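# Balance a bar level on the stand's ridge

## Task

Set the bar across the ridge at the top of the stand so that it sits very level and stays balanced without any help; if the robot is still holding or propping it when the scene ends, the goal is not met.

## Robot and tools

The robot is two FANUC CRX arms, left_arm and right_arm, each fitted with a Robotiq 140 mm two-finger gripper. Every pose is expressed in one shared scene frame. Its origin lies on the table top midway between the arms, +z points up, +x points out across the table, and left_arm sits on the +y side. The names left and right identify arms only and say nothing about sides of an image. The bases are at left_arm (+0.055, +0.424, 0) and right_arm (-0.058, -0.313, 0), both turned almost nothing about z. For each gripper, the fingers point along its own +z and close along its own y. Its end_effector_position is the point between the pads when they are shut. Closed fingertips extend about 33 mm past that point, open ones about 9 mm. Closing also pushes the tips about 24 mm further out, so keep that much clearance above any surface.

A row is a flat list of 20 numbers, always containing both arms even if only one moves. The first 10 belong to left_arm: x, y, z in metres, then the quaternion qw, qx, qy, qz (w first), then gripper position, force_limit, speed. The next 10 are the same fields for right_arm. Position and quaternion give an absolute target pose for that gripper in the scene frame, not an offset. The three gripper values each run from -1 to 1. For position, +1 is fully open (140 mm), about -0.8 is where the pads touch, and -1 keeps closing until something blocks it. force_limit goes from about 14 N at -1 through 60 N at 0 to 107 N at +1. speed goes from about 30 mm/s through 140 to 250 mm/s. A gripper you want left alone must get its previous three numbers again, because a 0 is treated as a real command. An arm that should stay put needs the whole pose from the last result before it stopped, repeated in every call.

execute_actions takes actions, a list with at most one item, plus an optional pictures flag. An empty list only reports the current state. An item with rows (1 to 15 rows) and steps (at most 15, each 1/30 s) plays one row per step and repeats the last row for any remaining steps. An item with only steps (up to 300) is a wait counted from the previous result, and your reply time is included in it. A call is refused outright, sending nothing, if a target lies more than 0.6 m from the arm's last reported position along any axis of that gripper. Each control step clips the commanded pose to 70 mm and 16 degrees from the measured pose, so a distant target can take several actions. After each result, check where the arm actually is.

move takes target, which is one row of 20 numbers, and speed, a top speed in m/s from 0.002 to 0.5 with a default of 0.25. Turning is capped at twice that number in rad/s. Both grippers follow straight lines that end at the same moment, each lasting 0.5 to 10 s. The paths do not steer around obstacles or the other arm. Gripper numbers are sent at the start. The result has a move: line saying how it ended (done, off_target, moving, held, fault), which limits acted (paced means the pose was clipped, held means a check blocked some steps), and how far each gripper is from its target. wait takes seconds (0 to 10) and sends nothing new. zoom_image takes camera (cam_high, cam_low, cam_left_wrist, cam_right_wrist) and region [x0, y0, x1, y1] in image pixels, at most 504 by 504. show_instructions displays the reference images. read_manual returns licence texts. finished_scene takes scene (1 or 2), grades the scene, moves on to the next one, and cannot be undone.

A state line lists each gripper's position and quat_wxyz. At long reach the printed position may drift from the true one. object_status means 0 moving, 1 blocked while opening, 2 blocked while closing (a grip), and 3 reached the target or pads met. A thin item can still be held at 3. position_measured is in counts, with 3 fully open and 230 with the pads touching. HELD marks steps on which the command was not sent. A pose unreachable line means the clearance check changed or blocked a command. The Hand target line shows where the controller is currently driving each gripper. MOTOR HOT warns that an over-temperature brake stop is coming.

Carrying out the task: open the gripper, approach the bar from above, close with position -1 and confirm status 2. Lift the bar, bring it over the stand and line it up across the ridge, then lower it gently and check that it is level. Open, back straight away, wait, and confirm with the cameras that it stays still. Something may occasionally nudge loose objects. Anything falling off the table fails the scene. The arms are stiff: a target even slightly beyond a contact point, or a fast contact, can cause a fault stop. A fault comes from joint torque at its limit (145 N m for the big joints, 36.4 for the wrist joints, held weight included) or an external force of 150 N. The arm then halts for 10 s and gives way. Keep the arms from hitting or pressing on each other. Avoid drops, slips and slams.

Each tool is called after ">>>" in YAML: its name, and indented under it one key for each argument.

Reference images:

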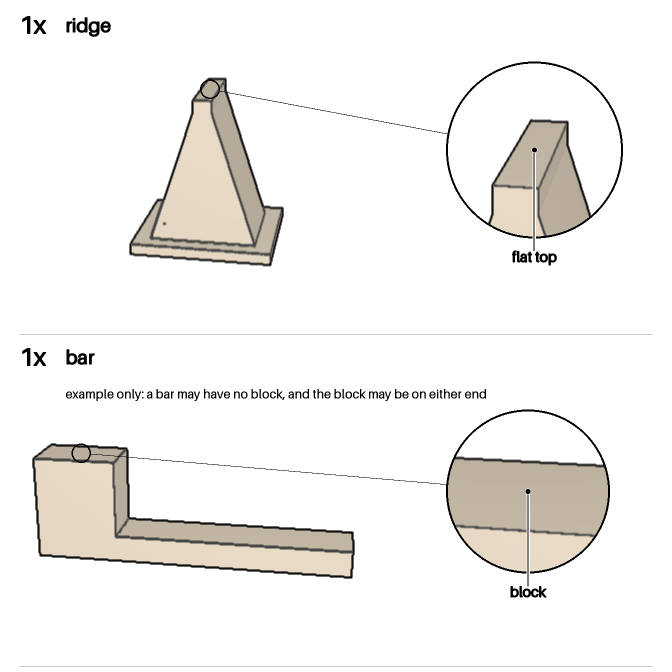

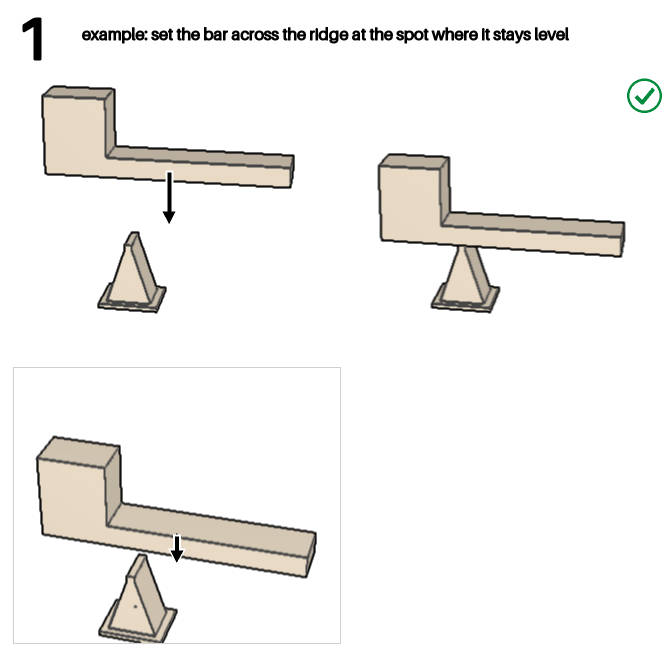

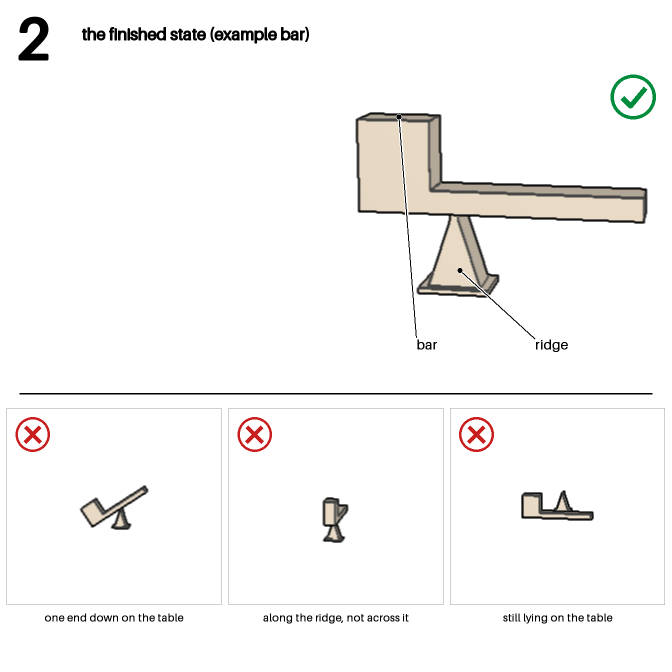

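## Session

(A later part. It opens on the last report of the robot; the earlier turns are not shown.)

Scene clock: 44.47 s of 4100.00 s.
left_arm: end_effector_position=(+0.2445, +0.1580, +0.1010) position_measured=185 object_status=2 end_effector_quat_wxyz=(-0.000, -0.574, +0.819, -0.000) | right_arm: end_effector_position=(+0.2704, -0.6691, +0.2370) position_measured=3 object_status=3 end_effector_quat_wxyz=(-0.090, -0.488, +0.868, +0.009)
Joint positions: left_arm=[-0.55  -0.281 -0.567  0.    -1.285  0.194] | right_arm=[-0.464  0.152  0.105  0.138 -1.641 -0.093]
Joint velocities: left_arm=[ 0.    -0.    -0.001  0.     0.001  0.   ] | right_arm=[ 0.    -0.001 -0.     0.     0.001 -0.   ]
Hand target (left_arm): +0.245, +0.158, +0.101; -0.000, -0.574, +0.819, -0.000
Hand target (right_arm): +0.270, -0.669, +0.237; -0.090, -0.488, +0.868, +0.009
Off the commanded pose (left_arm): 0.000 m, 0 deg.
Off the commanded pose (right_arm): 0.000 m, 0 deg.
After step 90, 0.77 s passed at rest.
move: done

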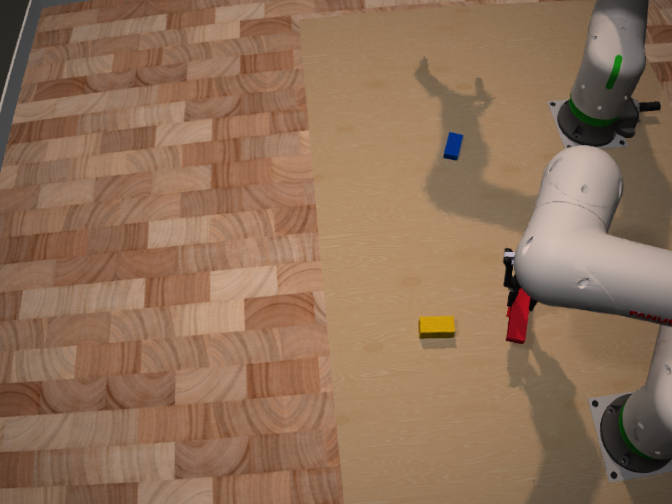

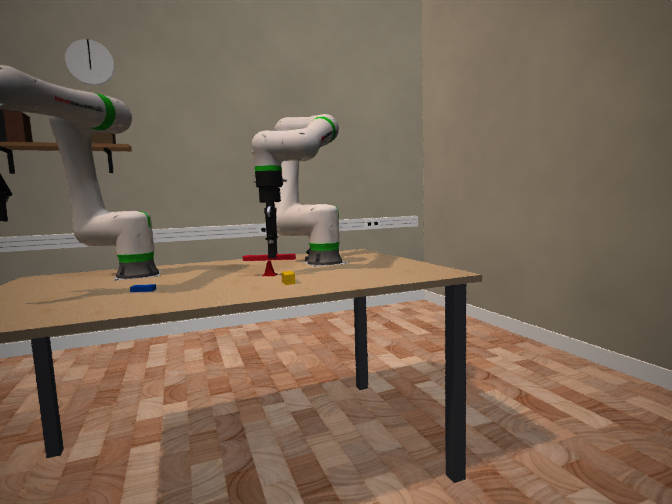

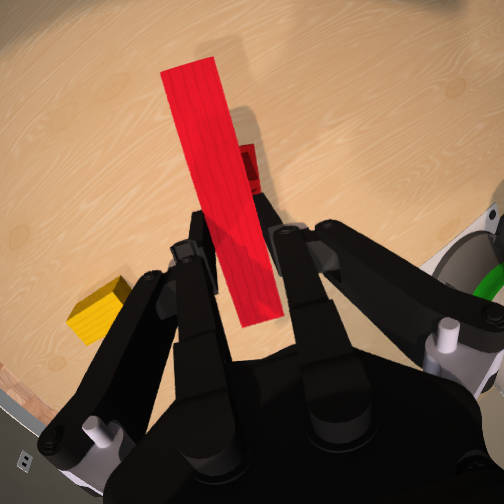

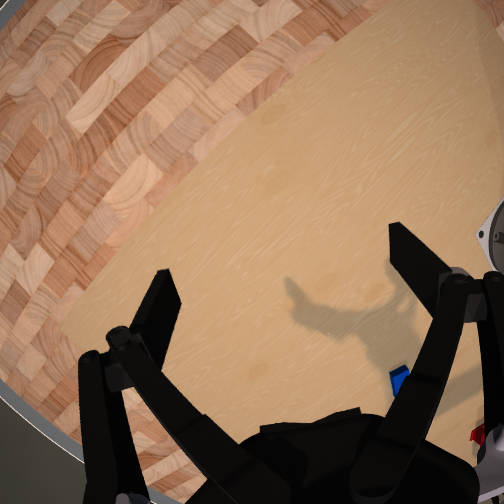

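>>> move:
  target: [0.2445,0.158,0.099,0,0.574,-0.819,0,-1,0,-0.5,0.2704,-0.6691,0.237,-0.09,-0.488,0.868,0.009,1,0,0]
  speed: 0.004

>>> move:
  target: [0.2445,0.158,0.099,0,0.574,-0.819,0,-0.35,0,-1,0.2704,-0.6691,0.237,-0.09,-0.488,0.868,0.009,1,0,0]

>>> zoom_image:
  camera: "cam_low"
  region: [230,235,310,285]

Scene clock: 53.93 s of 4100.00 s.
left_arm: end_effector_position=(+0.2445, +0.1580, +0.0990) position_measured=185 object_status=2 end_effector_quat_wxyz=(-0.000, -0.574, +0.819, -0.000) | right_arm: end_effector_position=(+0.2704, -0.6691, +0.2370) position_measured=3 object_status=3 end_effector_quat_wxyz=(-0.090, -0.488, +0.868, +0.009)
Joint positions: left_arm=[-0.55  -0.279 -0.571  0.    -1.279  0.194] | right_arm=[-0.464  0.152  0.105  0.138 -1.641 -0.093]
Joint velocities: left_arm=[-0.     0.002 -0.001  0.     0.    -0.001] | right_arm=[-0.001  0.001  0.     0.    -0.    -0.001]
Hand target (left_arm): +0.245, +0.158, +0.099; -0.000, -0.574, +0.819, -0.000
Hand target (right_arm): +0.270, -0.669, +0.237; -0.090, -0.488, +0.868, +0.009
Off the commanded pose (left_arm): 0.000 m, 0 deg.
Off the commanded pose (right_arm): 0.000 m, 0 deg.
After step 90, 5.73 s passed at rest.
move: done

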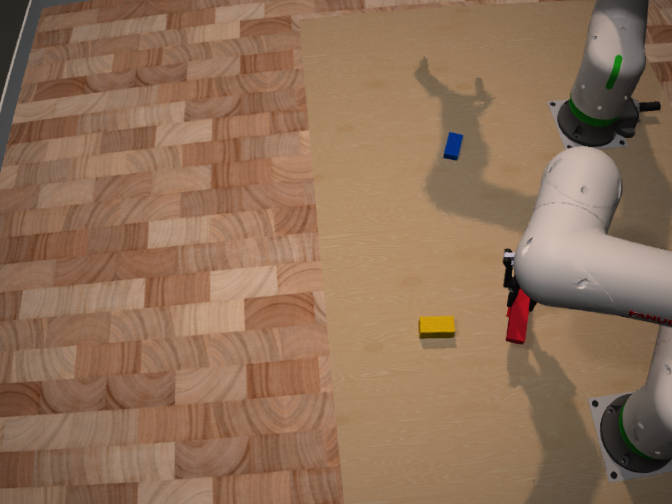

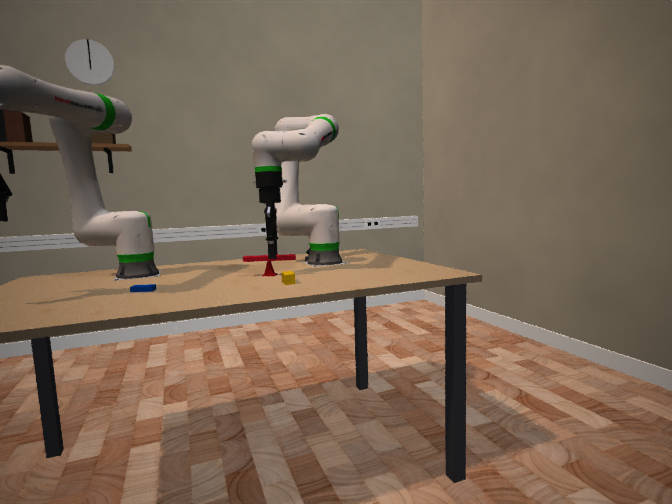

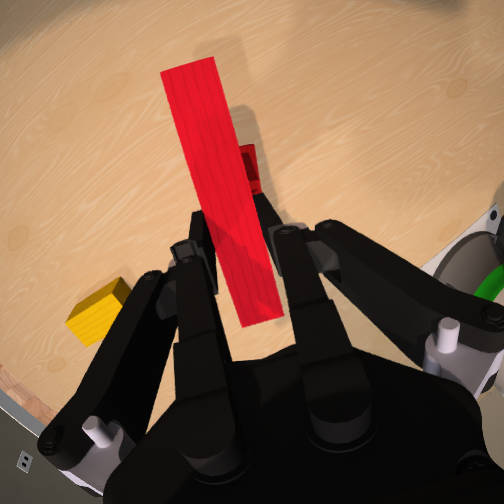

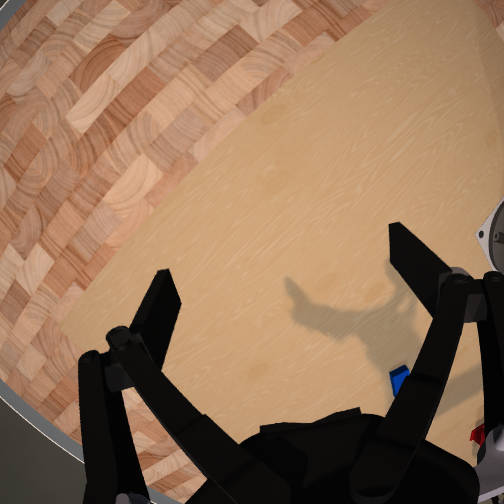

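Scene clock: 54.63 s of 4100.00 s.
left_arm: end_effector_position=(+0.2445, +0.1580, +0.0990) position_measured=173 object_status=3 end_effector_quat_wxyz=(-0.000, -0.574, +0.819, -0.000) | right_arm: end_effector_position=(+0.2704, -0.6691, +0.2370) position_measured=3 object_status=3 end_effector_quat_wxyz=(-0.090, -0.488, +0.868, +0.009)
Joint positions: left_arm=[-0.55  -0.279 -0.571  0.    -1.279  0.194] | right_arm=[-0.464  0.152  0.105  0.138 -1.641 -0.093]
Joint velocities: left_arm=[ 0.     0.001 -0.    -0.     0.     0.001] | right_arm=[-0.    -0.    -0.     0.    -0.001 -0.002]
Hand target (left_arm): +0.245, +0.158, +0.099; -0.000, -0.574, +0.819, -0.000
Hand target (right_arm): +0.270, -0.669, +0.237; -0.090, -0.488, +0.868, +0.009
Off the commanded pose (left_arm): 0.000 m, 0 deg.
Off the commanded pose (right_arm): 0.000 m, 0 deg.
move: done

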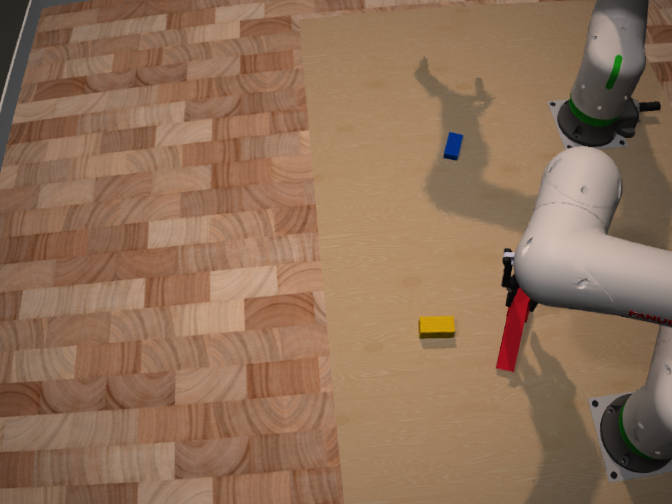

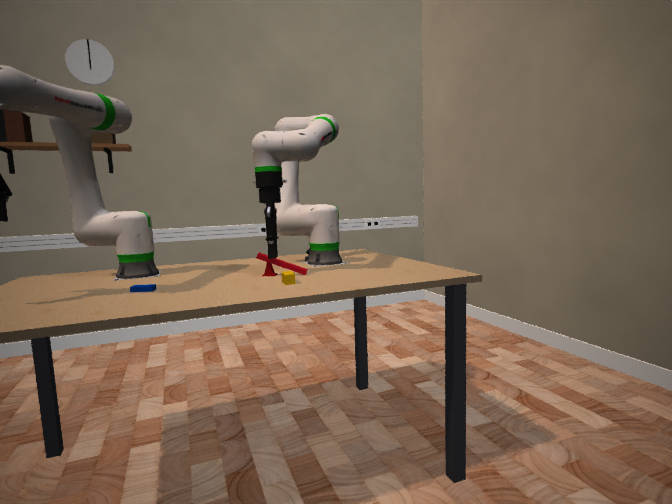

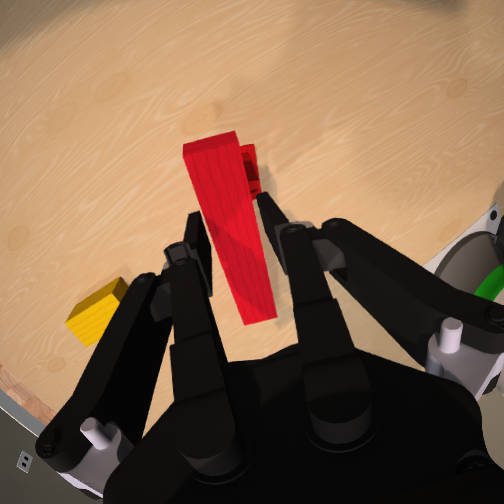

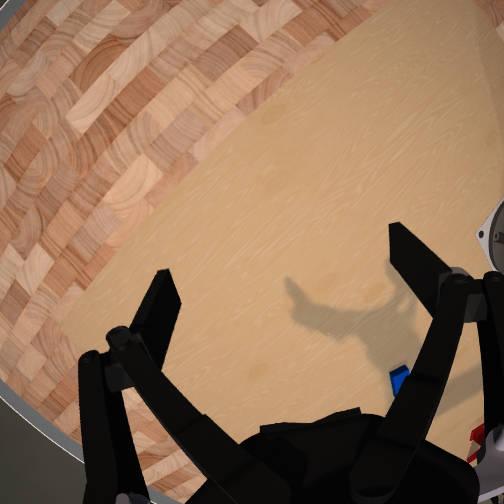

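Region (230, 235, 310, 285) of cam_low's 672x504 image, scaled by 6.300, with more detail than that image has; it fills the top 315 rows of this view, and the rest is white.

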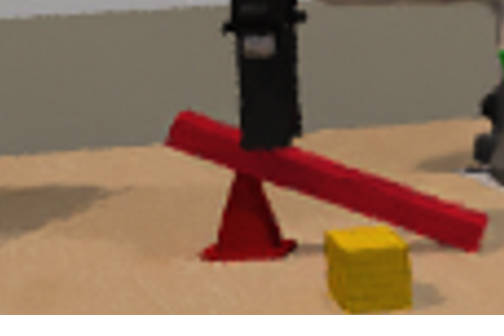

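>>> move:
  target: [0.27,0.227,0.1,0.16,0.563,-0.803,0.112,-0.1,0,0,0.2704,-0.6691,0.237,-0.09,-0.488,0.868,0.009,1,0,0]
  speed: 0.12

>>> move:
  target: [0.266,0.217,0.071,0.16,0.563,-0.803,0.112,-0.1,0,0,0.2704,-0.6691,0.237,-0.09,-0.488,0.868,0.009,1,0,0]
  speed: 0.05

>>> zoom_image:
  camera: "cam_low"
  region: [230,235,310,285]

Scene clock: 62.07 s of 4100.00 s.
left_arm: end_effector_position=(+0.2697, +0.2266, +0.0997) position_measured=141 object_status=3 end_effector_quat_wxyz=(-0.160, -0.563, +0.803, -0.111) | right_arm: end_effector_position=(+0.2704, -0.6691, +0.2370) position_measured=3 object_status=3 end_effector_quat_wxyz=(-0.090, -0.488, +0.868, +0.009)
Joint positions: left_arm=[ 0.206 -0.433 -0.833  0.334 -1.4   -0.658] | right_arm=[-0.464  0.152  0.105  0.138 -1.641 -0.093]
Joint velocities: left_arm=[ 0.005  0.001 -0.001  0.001 -0.002 -0.007] | right_arm=[-0.001 -0.    -0.     0.    -0.001 -0.001]
Hand target (left_arm): +0.270, +0.227, +0.100; -0.160, -0.563, +0.803, -0.111
Hand target (right_arm): +0.270, -0.669, +0.237; -0.090, -0.488, +0.868, +0.009
Off the commanded pose (left_arm): 0.001 m, 0 deg.
Off the commanded pose (right_arm): 0.000 m, 0 deg.
After step 90, 2.43 s passed at rest.
move: done

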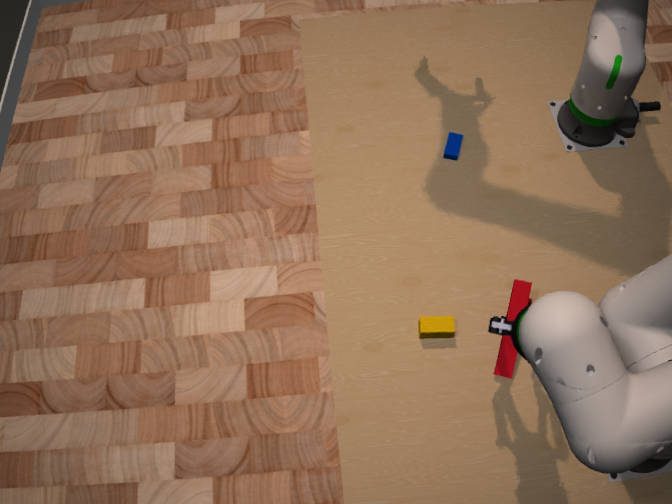

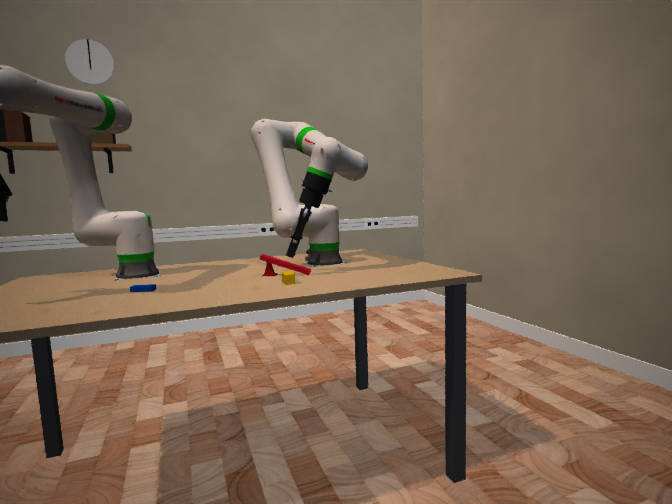

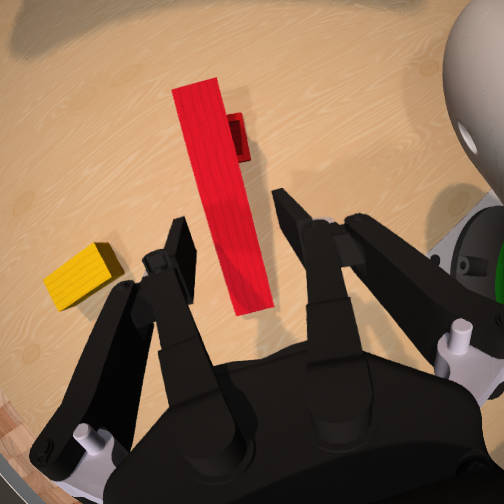

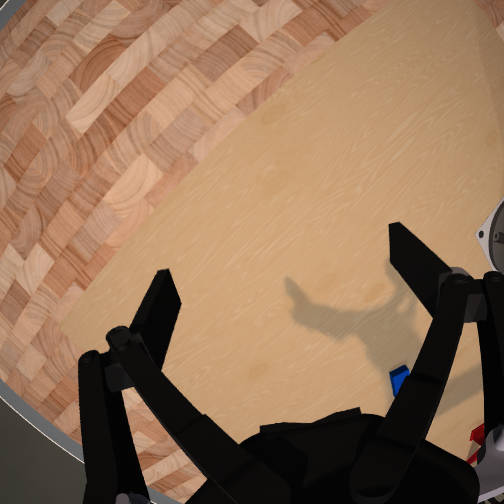

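Scene clock: 62.97 s of 4100.00 s.
left_arm: end_effector_position=(+0.2661, +0.2170, +0.0711) position_measured=141 object_status=3 end_effector_quat_wxyz=(-0.160, -0.563, +0.803, -0.112) | right_arm: end_effector_position=(+0.2704, -0.6691, +0.2370) position_measured=3 object_status=3 end_effector_quat_wxyz=(-0.090, -0.488, +0.868, +0.009)
Joint positions: left_arm=[ 0.168 -0.405 -0.891  0.351 -1.306 -0.655] | right_arm=[-0.464  0.152  0.105  0.138 -1.641 -0.093]
Joint velocities: left_arm=[-0.001  0.002 -0.001  0.     0.003 -0.002] | right_arm=[ 0.001  0.    -0.     0.    -0.001 -0.001]
Hand target (left_arm): +0.266, +0.217, +0.071; -0.160, -0.563, +0.803, -0.112
Hand target (right_arm): +0.270, -0.669, +0.237; -0.090, -0.488, +0.868, +0.009
Off the commanded pose (left_arm): 0.000 m, 0 deg.
Off the commanded pose (right_arm): 0.000 m, 0 deg.
move: done

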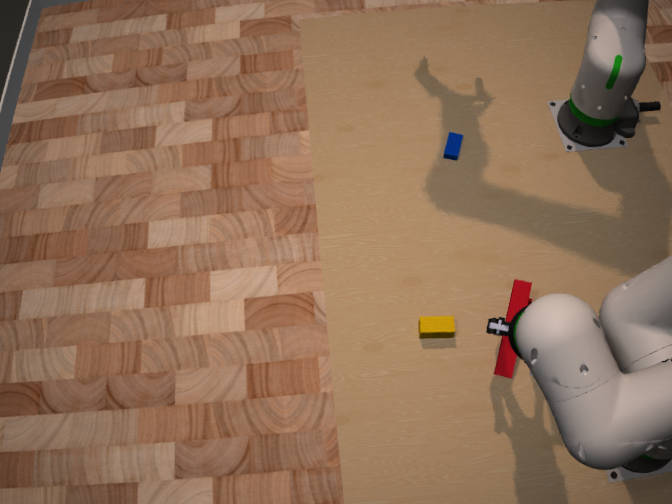

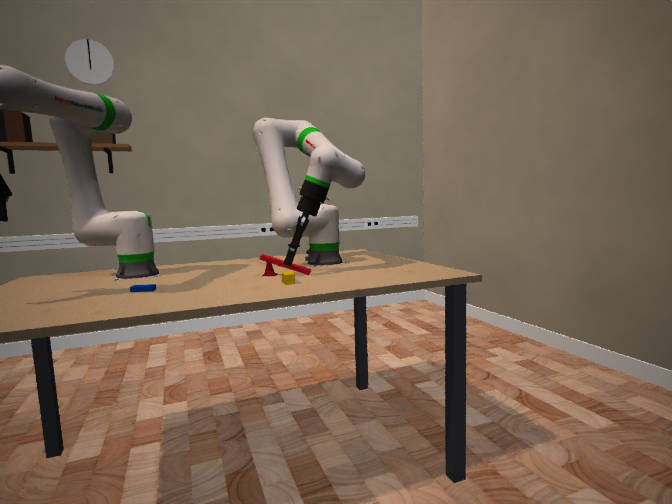

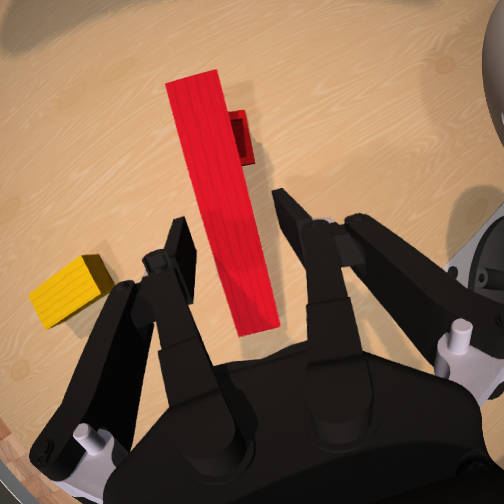

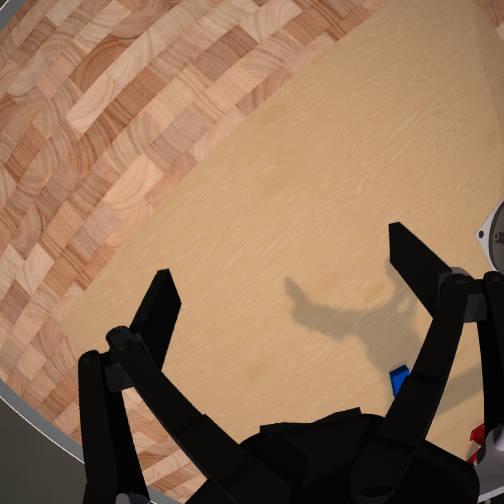

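Region (230, 235, 310, 285) of cam_low's 672x504 image, scaled by 6.300, with more detail than that image has; it fills the top 315 rows of this view, and the rest is white.

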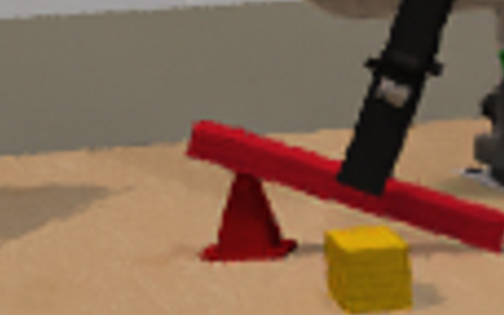

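>>> move:
  target: [0.266,0.217,0.07,0.16,0.563,-0.803,0.112,-1,0,0,0.2704,-0.6691,0.237,-0.09,-0.488,0.868,0.009,1,0,0]

>>> move:
  target: [0.25,0.175,0.125,0.018,0.574,-0.819,0.0126,-1,0,0,0.2704,-0.6691,0.237,-0.09,-0.488,0.868,0.009,1,0,0]
  speed: 0.1

>>> move:
  target: [0.237,0.141,0.106,0.018,0.574,-0.819,0.0126,-1,0,0,0.2704,-0.6691,0.237,-0.09,-0.488,0.868,0.009,1,0,0]
  speed: 0.05

>>> zoom_image:
  camera: "cam_low"
  region: [230,235,310,285]

Scene clock: 69.17 s of 4100.00 s.
left_arm: end_effector_position=(+0.2661, +0.2169, +0.0701) position_measured=186 object_status=2 end_effector_quat_wxyz=(-0.160, -0.563, +0.803, -0.112) | right_arm: end_effector_position=(+0.2704, -0.6691, +0.2370) position_measured=3 object_status=3 end_effector_quat_wxyz=(-0.090, -0.488, +0.868, +0.009)
Joint positions: left_arm=[ 0.168 -0.404 -0.893  0.351 -1.303 -0.656] | right_arm=[-0.464  0.152  0.105  0.138 -1.641 -0.093]
Joint velocities: left_arm=[-0.    -0.001 -0.001 -0.    -0.    -0.001] | right_arm=[ 0.    -0.    -0.     0.    -0.001  0.001]
Hand target (left_arm): +0.266, +0.217, +0.070; -0.160, -0.563, +0.803, -0.112
Hand target (right_arm): +0.270, -0.669, +0.237; -0.090, -0.488, +0.868, +0.009
Off the commanded pose (left_arm): 0.000 m, 0 deg.
Off the commanded pose (right_arm): 0.000 m, 0 deg.
After step 90, 2.50 s passed at rest.
move: done

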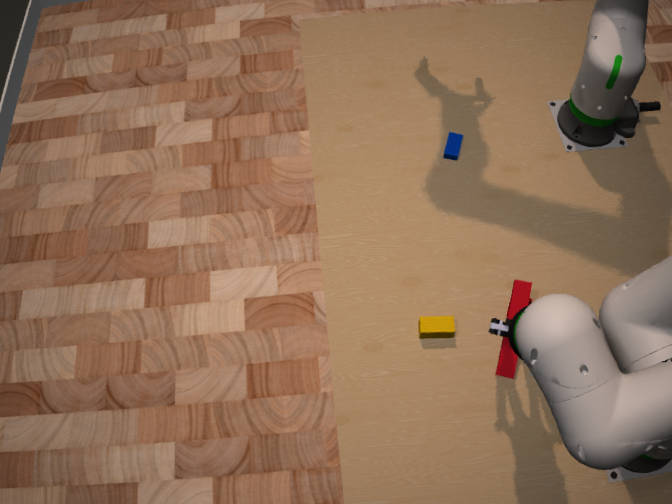

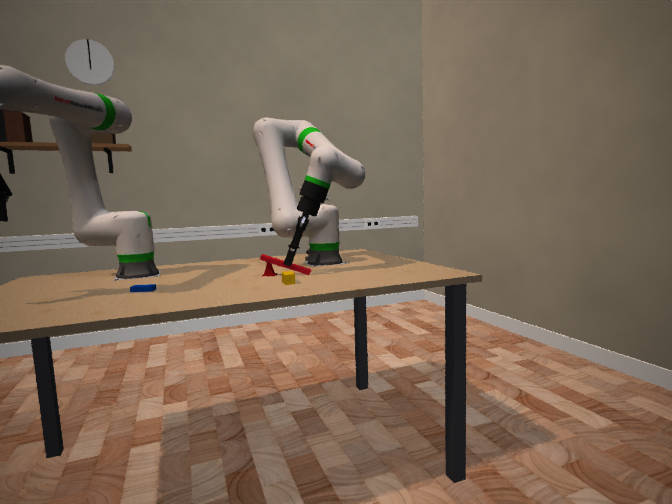

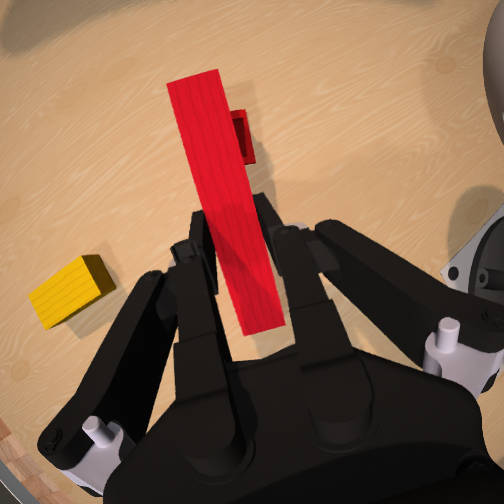

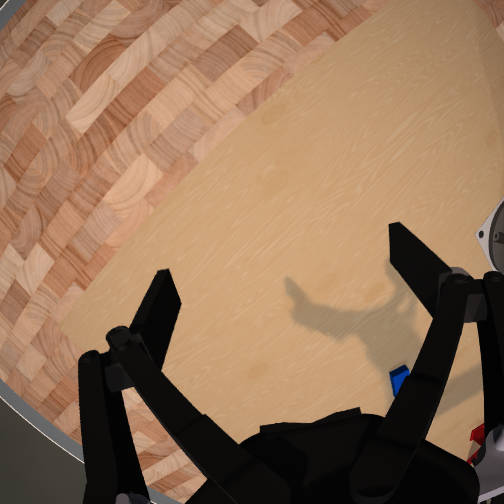

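Scene clock: 71.27 s of 4100.00 s.
left_arm: end_effector_position=(+0.2501, +0.1754, +0.1252) position_measured=186 object_status=2 end_effector_quat_wxyz=(-0.018, -0.574, +0.818, -0.013) | right_arm: end_effector_position=(+0.2704, -0.6691, +0.2370) position_measured=3 object_status=3 end_effector_quat_wxyz=(-0.090, -0.488, +0.868, +0.009)
Joint positions: left_arm=[-0.434 -0.355 -0.575  0.045 -1.347  0.069] | right_arm=[-0.464  0.152  0.105  0.138 -1.641 -0.093]
Joint velocities: left_arm=[-0.004  0.001  0.004 -0.003 -0.002  0.007] | right_arm=[ 0.    -0.001 -0.     0.001  0.    -0.001]
Hand target (left_arm): +0.250, +0.175, +0.125; -0.018, -0.574, +0.818, -0.013
Hand target (right_arm): +0.270, -0.669, +0.237; -0.090, -0.488, +0.868, +0.009
Off the commanded pose (left_arm): 0.000 m, 0 deg.
Off the commanded pose (right_arm): 0.000 m, 0 deg.
move: done

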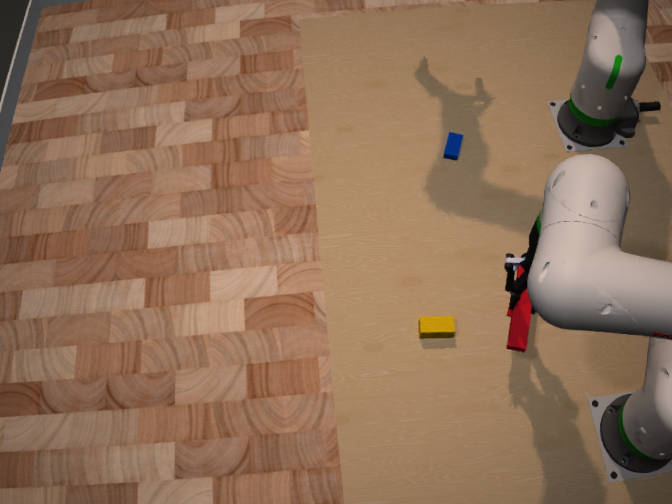

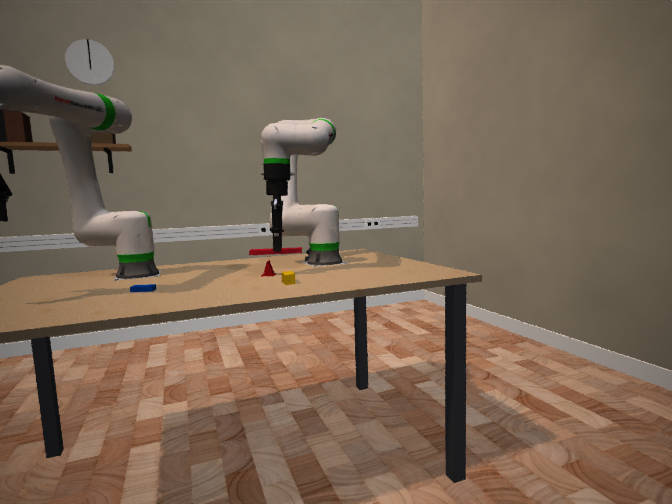

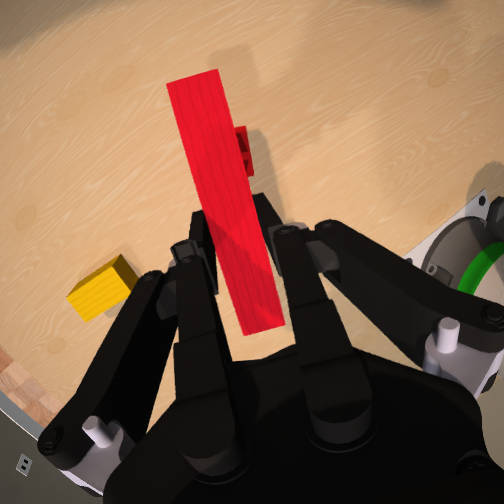

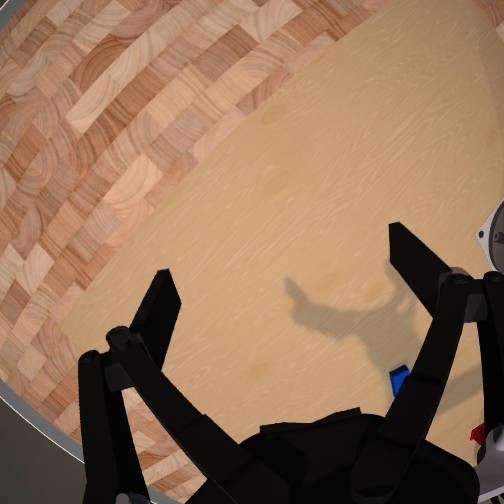

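Scene clock: 72.40 s of 4100.00 s.
left_arm: end_effector_position=(+0.2370, +0.1409, +0.1061) position_measured=186 object_status=2 end_effector_quat_wxyz=(-0.018, -0.574, +0.819, -0.013) | right_arm: end_effector_position=(+0.2704, -0.6691, +0.2370) position_measured=3 object_status=3 end_effector_quat_wxyz=(-0.090, -0.488, +0.868, +0.009)
Joint positions: left_arm=[-0.56  -0.283 -0.571  0.046 -1.274  0.191] | right_arm=[-0.464  0.152  0.105  0.138 -1.641 -0.093]
Joint velocities: left_arm=[-0.002  0.002  0.    -0.     0.002  0.003] | right_arm=[ 0.     0.001  0.    -0.     0.001 -0.   ]
Hand target (left_arm): +0.237, +0.141, +0.106; -0.018, -0.574, +0.819, -0.013
Hand target (right_arm): +0.270, -0.669, +0.237; -0.090, -0.488, +0.868, +0.009
Off the commanded pose (left_arm): 0.000 m, 0 deg.
Off the commanded pose (right_arm): 0.000 m, 0 deg.
move: done

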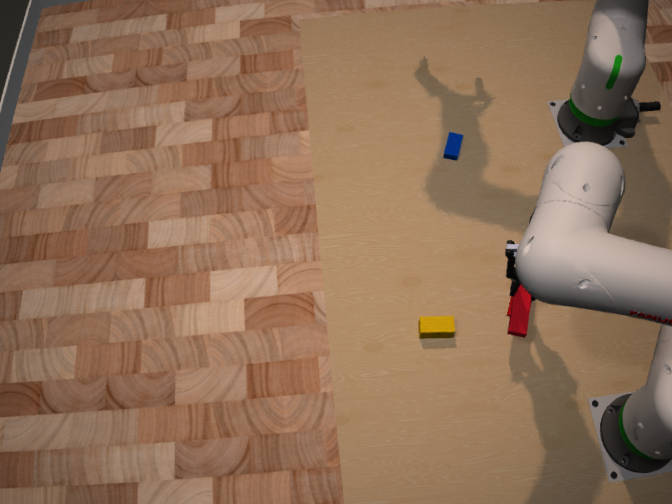

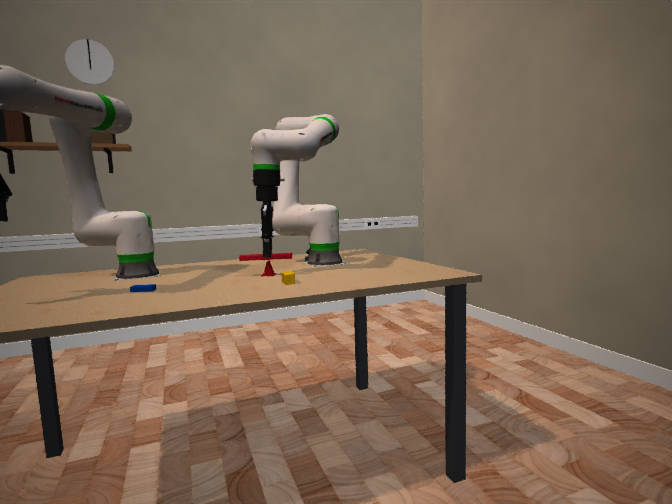

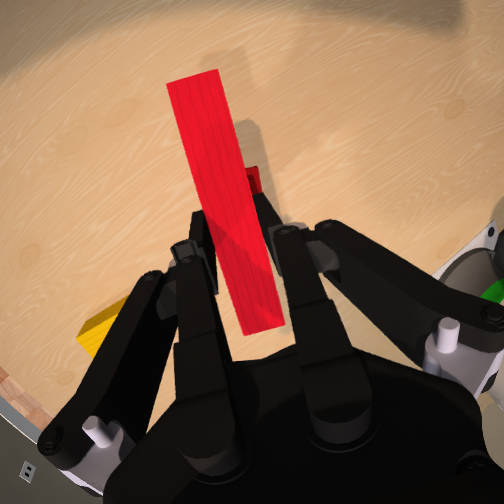

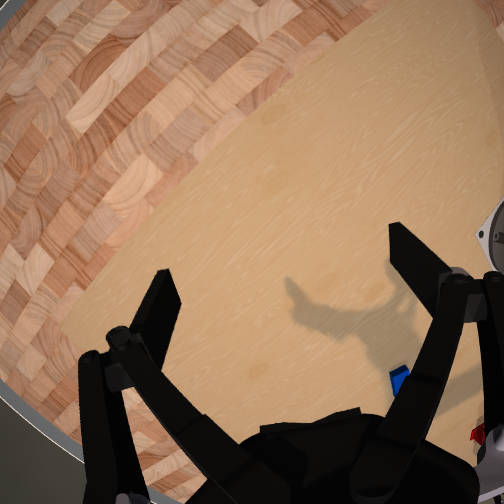

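Region (230, 235, 310, 285) of cam_low's 672x504 image, scaled by 6.300, with more detail than that image has; it fills the top 315 rows of this view, and the rest is white.

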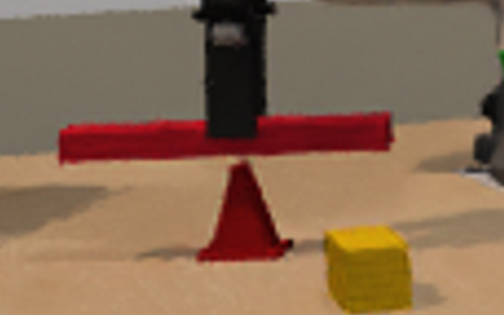

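>>> move:
  target: [0.2356,0.137,0.102,0.022,0.574,-0.819,0.0155,-1,0,0,0.2704,-0.6691,0.237,-0.09,-0.488,0.868,0.009,1,0,0]
  speed: 0.01

>>> execute_actions:
  actions:
    - {"rows":[[0.2356,0.137,0.102,0.022,0.574,-0.819,0.0155,-0.4,0,0,0.2704,-0.6691,0.237,-0.09,-0.488,0.868,0.009,1,0,0],[0.2356,0.137,0.102,0.022,0.574,-0.819,0.0155,-0.4,0,0,0.2704,-0.6691,0.237,-0.09,-0.488,0.868,0.009,1,0,0],[0.2356,0.137,0.102,0.022,0.574,-0.819,0.0155,-0.4,0,0,0.2704,-0.6691,0.237,-0.09,-0.488,0.868,0.009,1,0,0],[0.2356,0.137,0.102,0.022,0.574,-0.819,0.0155,-0.4,0,0,0.2704,-0.6691,0.237,-0.09,-0.488,0.868,0.009,1,0,0],[0.2356,0.137,0.102,0.022,0.574,-0.819,0.0155,-1,0,0,0.2704,-0.6691,0.237,-0.09,-0.488,0.868,0.009,1,0,0]],"steps":15}

>>> zoom_image:
  camera: "cam_low"
  region: [230,235,310,285]

Scene clock: 78.00 s of 4100.00 s.
left_arm: end_effector_position=(+0.2356, +0.1370, +0.1020) position_measured=186 object_status=2 end_effector_quat_wxyz=(-0.022, -0.574, +0.819, -0.015) | right_arm: end_effector_position=(+0.2704, -0.6691, +0.2370) position_measured=3 object_status=3 end_effector_quat_wxyz=(-0.090, -0.488, +0.868, +0.009)
Joint positions: left_arm=[-0.563 -0.278 -0.58   0.055 -1.258  0.19 ] | right_arm=[-0.464  0.152  0.105  0.138 -1.641 -0.093]
Joint velocities: left_arm=[-0.     0.001 -0.001  0.     0.    -0.   ] | right_arm=[-0.    -0.001 -0.     0.     0.001  0.002]
Hand target (left_arm): +0.236, +0.137, +0.102; -0.022, -0.574, +0.819, -0.015
Hand target (right_arm): +0.270, -0.669, +0.237; -0.090, -0.488, +0.868, +0.009
Off the commanded pose (left_arm): 0.000 m, 0 deg.
Off the commanded pose (right_arm): 0.000 m, 0 deg.
After step 90, 1.80 s passed at rest.
move: done

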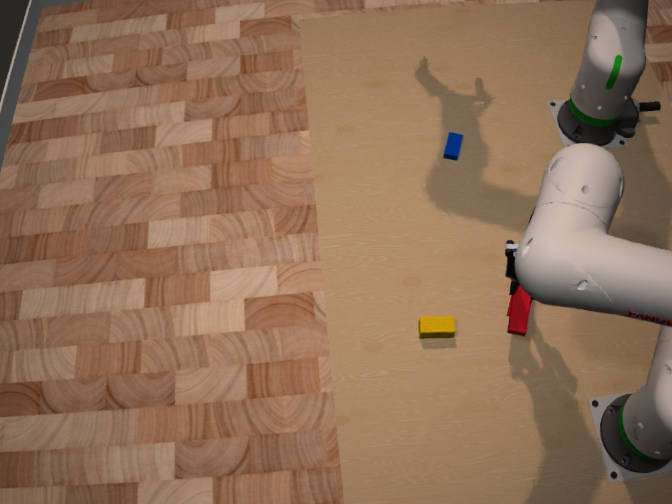

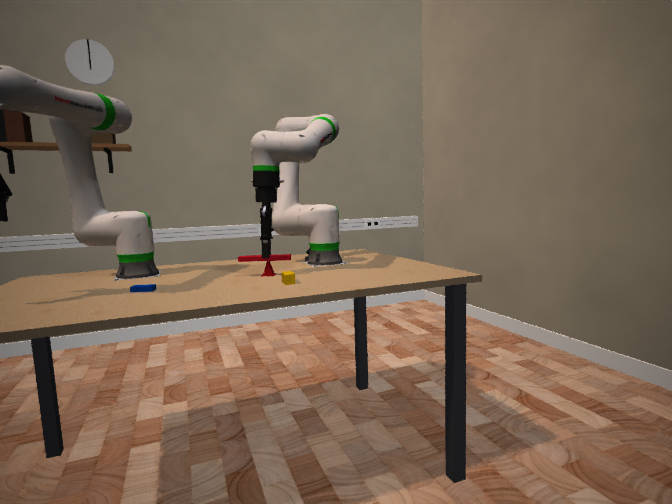

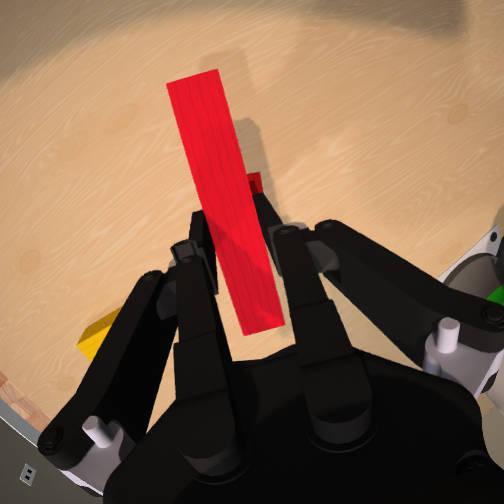

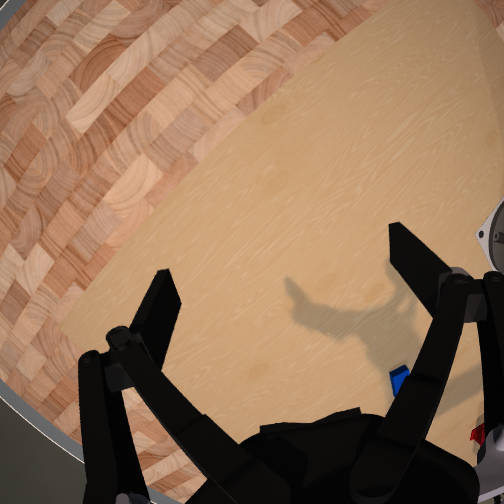

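Scene clock: 78.50 s of 4100.00 s.
left_arm: end_effector_position=(+0.2356, +0.1370, +0.1020) position_measured=188 object_status=2 end_effector_quat_wxyz=(-0.022, -0.574, +0.819, -0.016) | right_arm: end_effector_position=(+0.2704, -0.6691, +0.2370) position_measured=3 object_status=3 end_effector_quat_wxyz=(-0.090, -0.488, +0.868, +0.009)
Joint positions: left_arm=[-0.564 -0.278 -0.581  0.055 -1.257  0.19 ] | right_arm=[-0.464  0.152  0.105  0.138 -1.641 -0.093]
Joint velocities: left_arm=[ 0.    -0.001 -0.     0.001  0.    -0.002] | right_arm=[ 0.    -0.001  0.     0.001 -0.001 -0.002]
Hand target (left_arm): +0.236, +0.137, +0.102; -0.022, -0.574, +0.819, -0.015
Hand target (right_arm): +0.270, -0.669, +0.237; -0.090, -0.488, +0.868, +0.009
Off the commanded pose (left_arm): 0.000 m, 0 deg.
Off the commanded pose (right_arm): 0.000 m, 0 deg.
Steps of this call (steps 1 to 15: all 15 steps of this action). Readings (end_effector_position | what the end effector reports):
1: left_arm (+0.2356, +0.1370, +0.1020) | right_arm (+0.2704, -0.6691, +0.2370) | left_arm position_measured=186 object_status=0 | right_arm position_measured=3 object_status=3
2: left_arm (+0.2356, +0.1370, +0.1020) | right_arm (+0.2704, -0.6691, +0.2370) | left_arm position_measured=186 object_status=0 | right_arm position_measured=3 object_status=3
4: left_arm (+0.2356, +0.1370, +0.1020) | right_arm (+0.2704, -0.6691, +0.2370) | left_arm position_measured=179 object_status=0 | right_arm position_measured=3 object_status=3
8: left_arm (+0.2356, +0.1370, +0.1020) | right_arm (+0.2704, -0.6691, +0.2370) | left_arm position_measured=188 object_status=0 | right_arm position_measured=3 object_status=3
15: the state above

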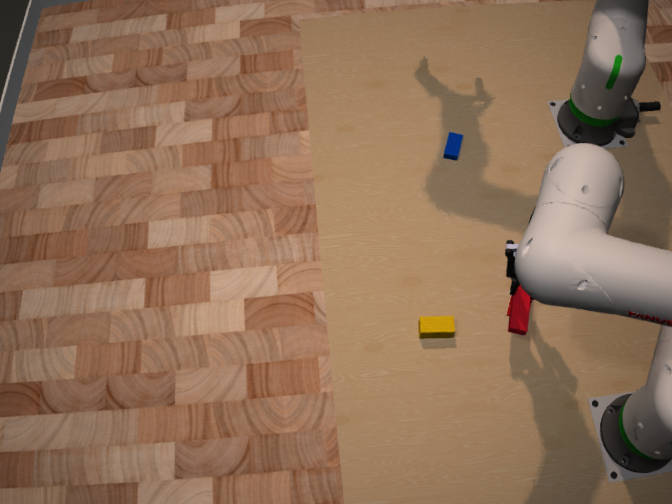

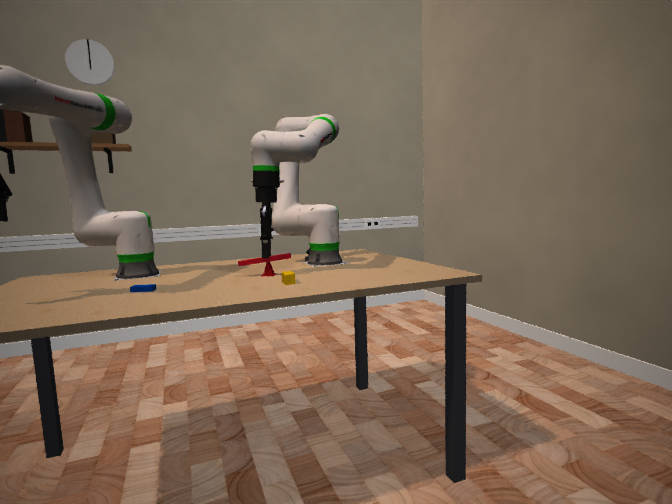

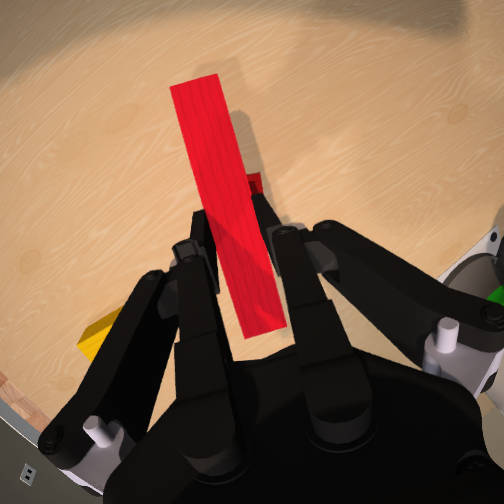

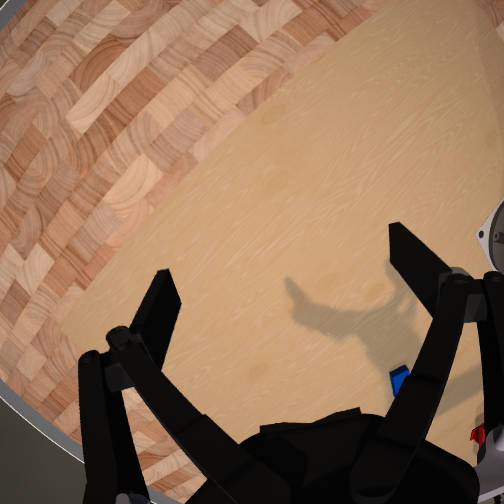

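Region (230, 235, 310, 285) of cam_low's 672x504 image, scaled by 6.300, with more detail than that image has; it fills the top 315 rows of this view, and the rest is white.

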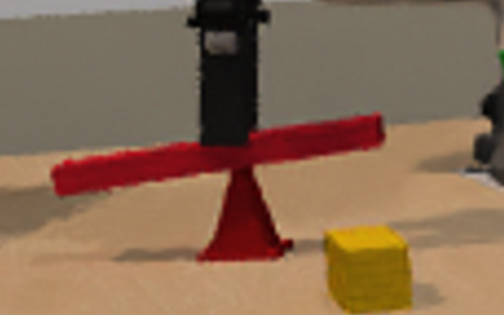

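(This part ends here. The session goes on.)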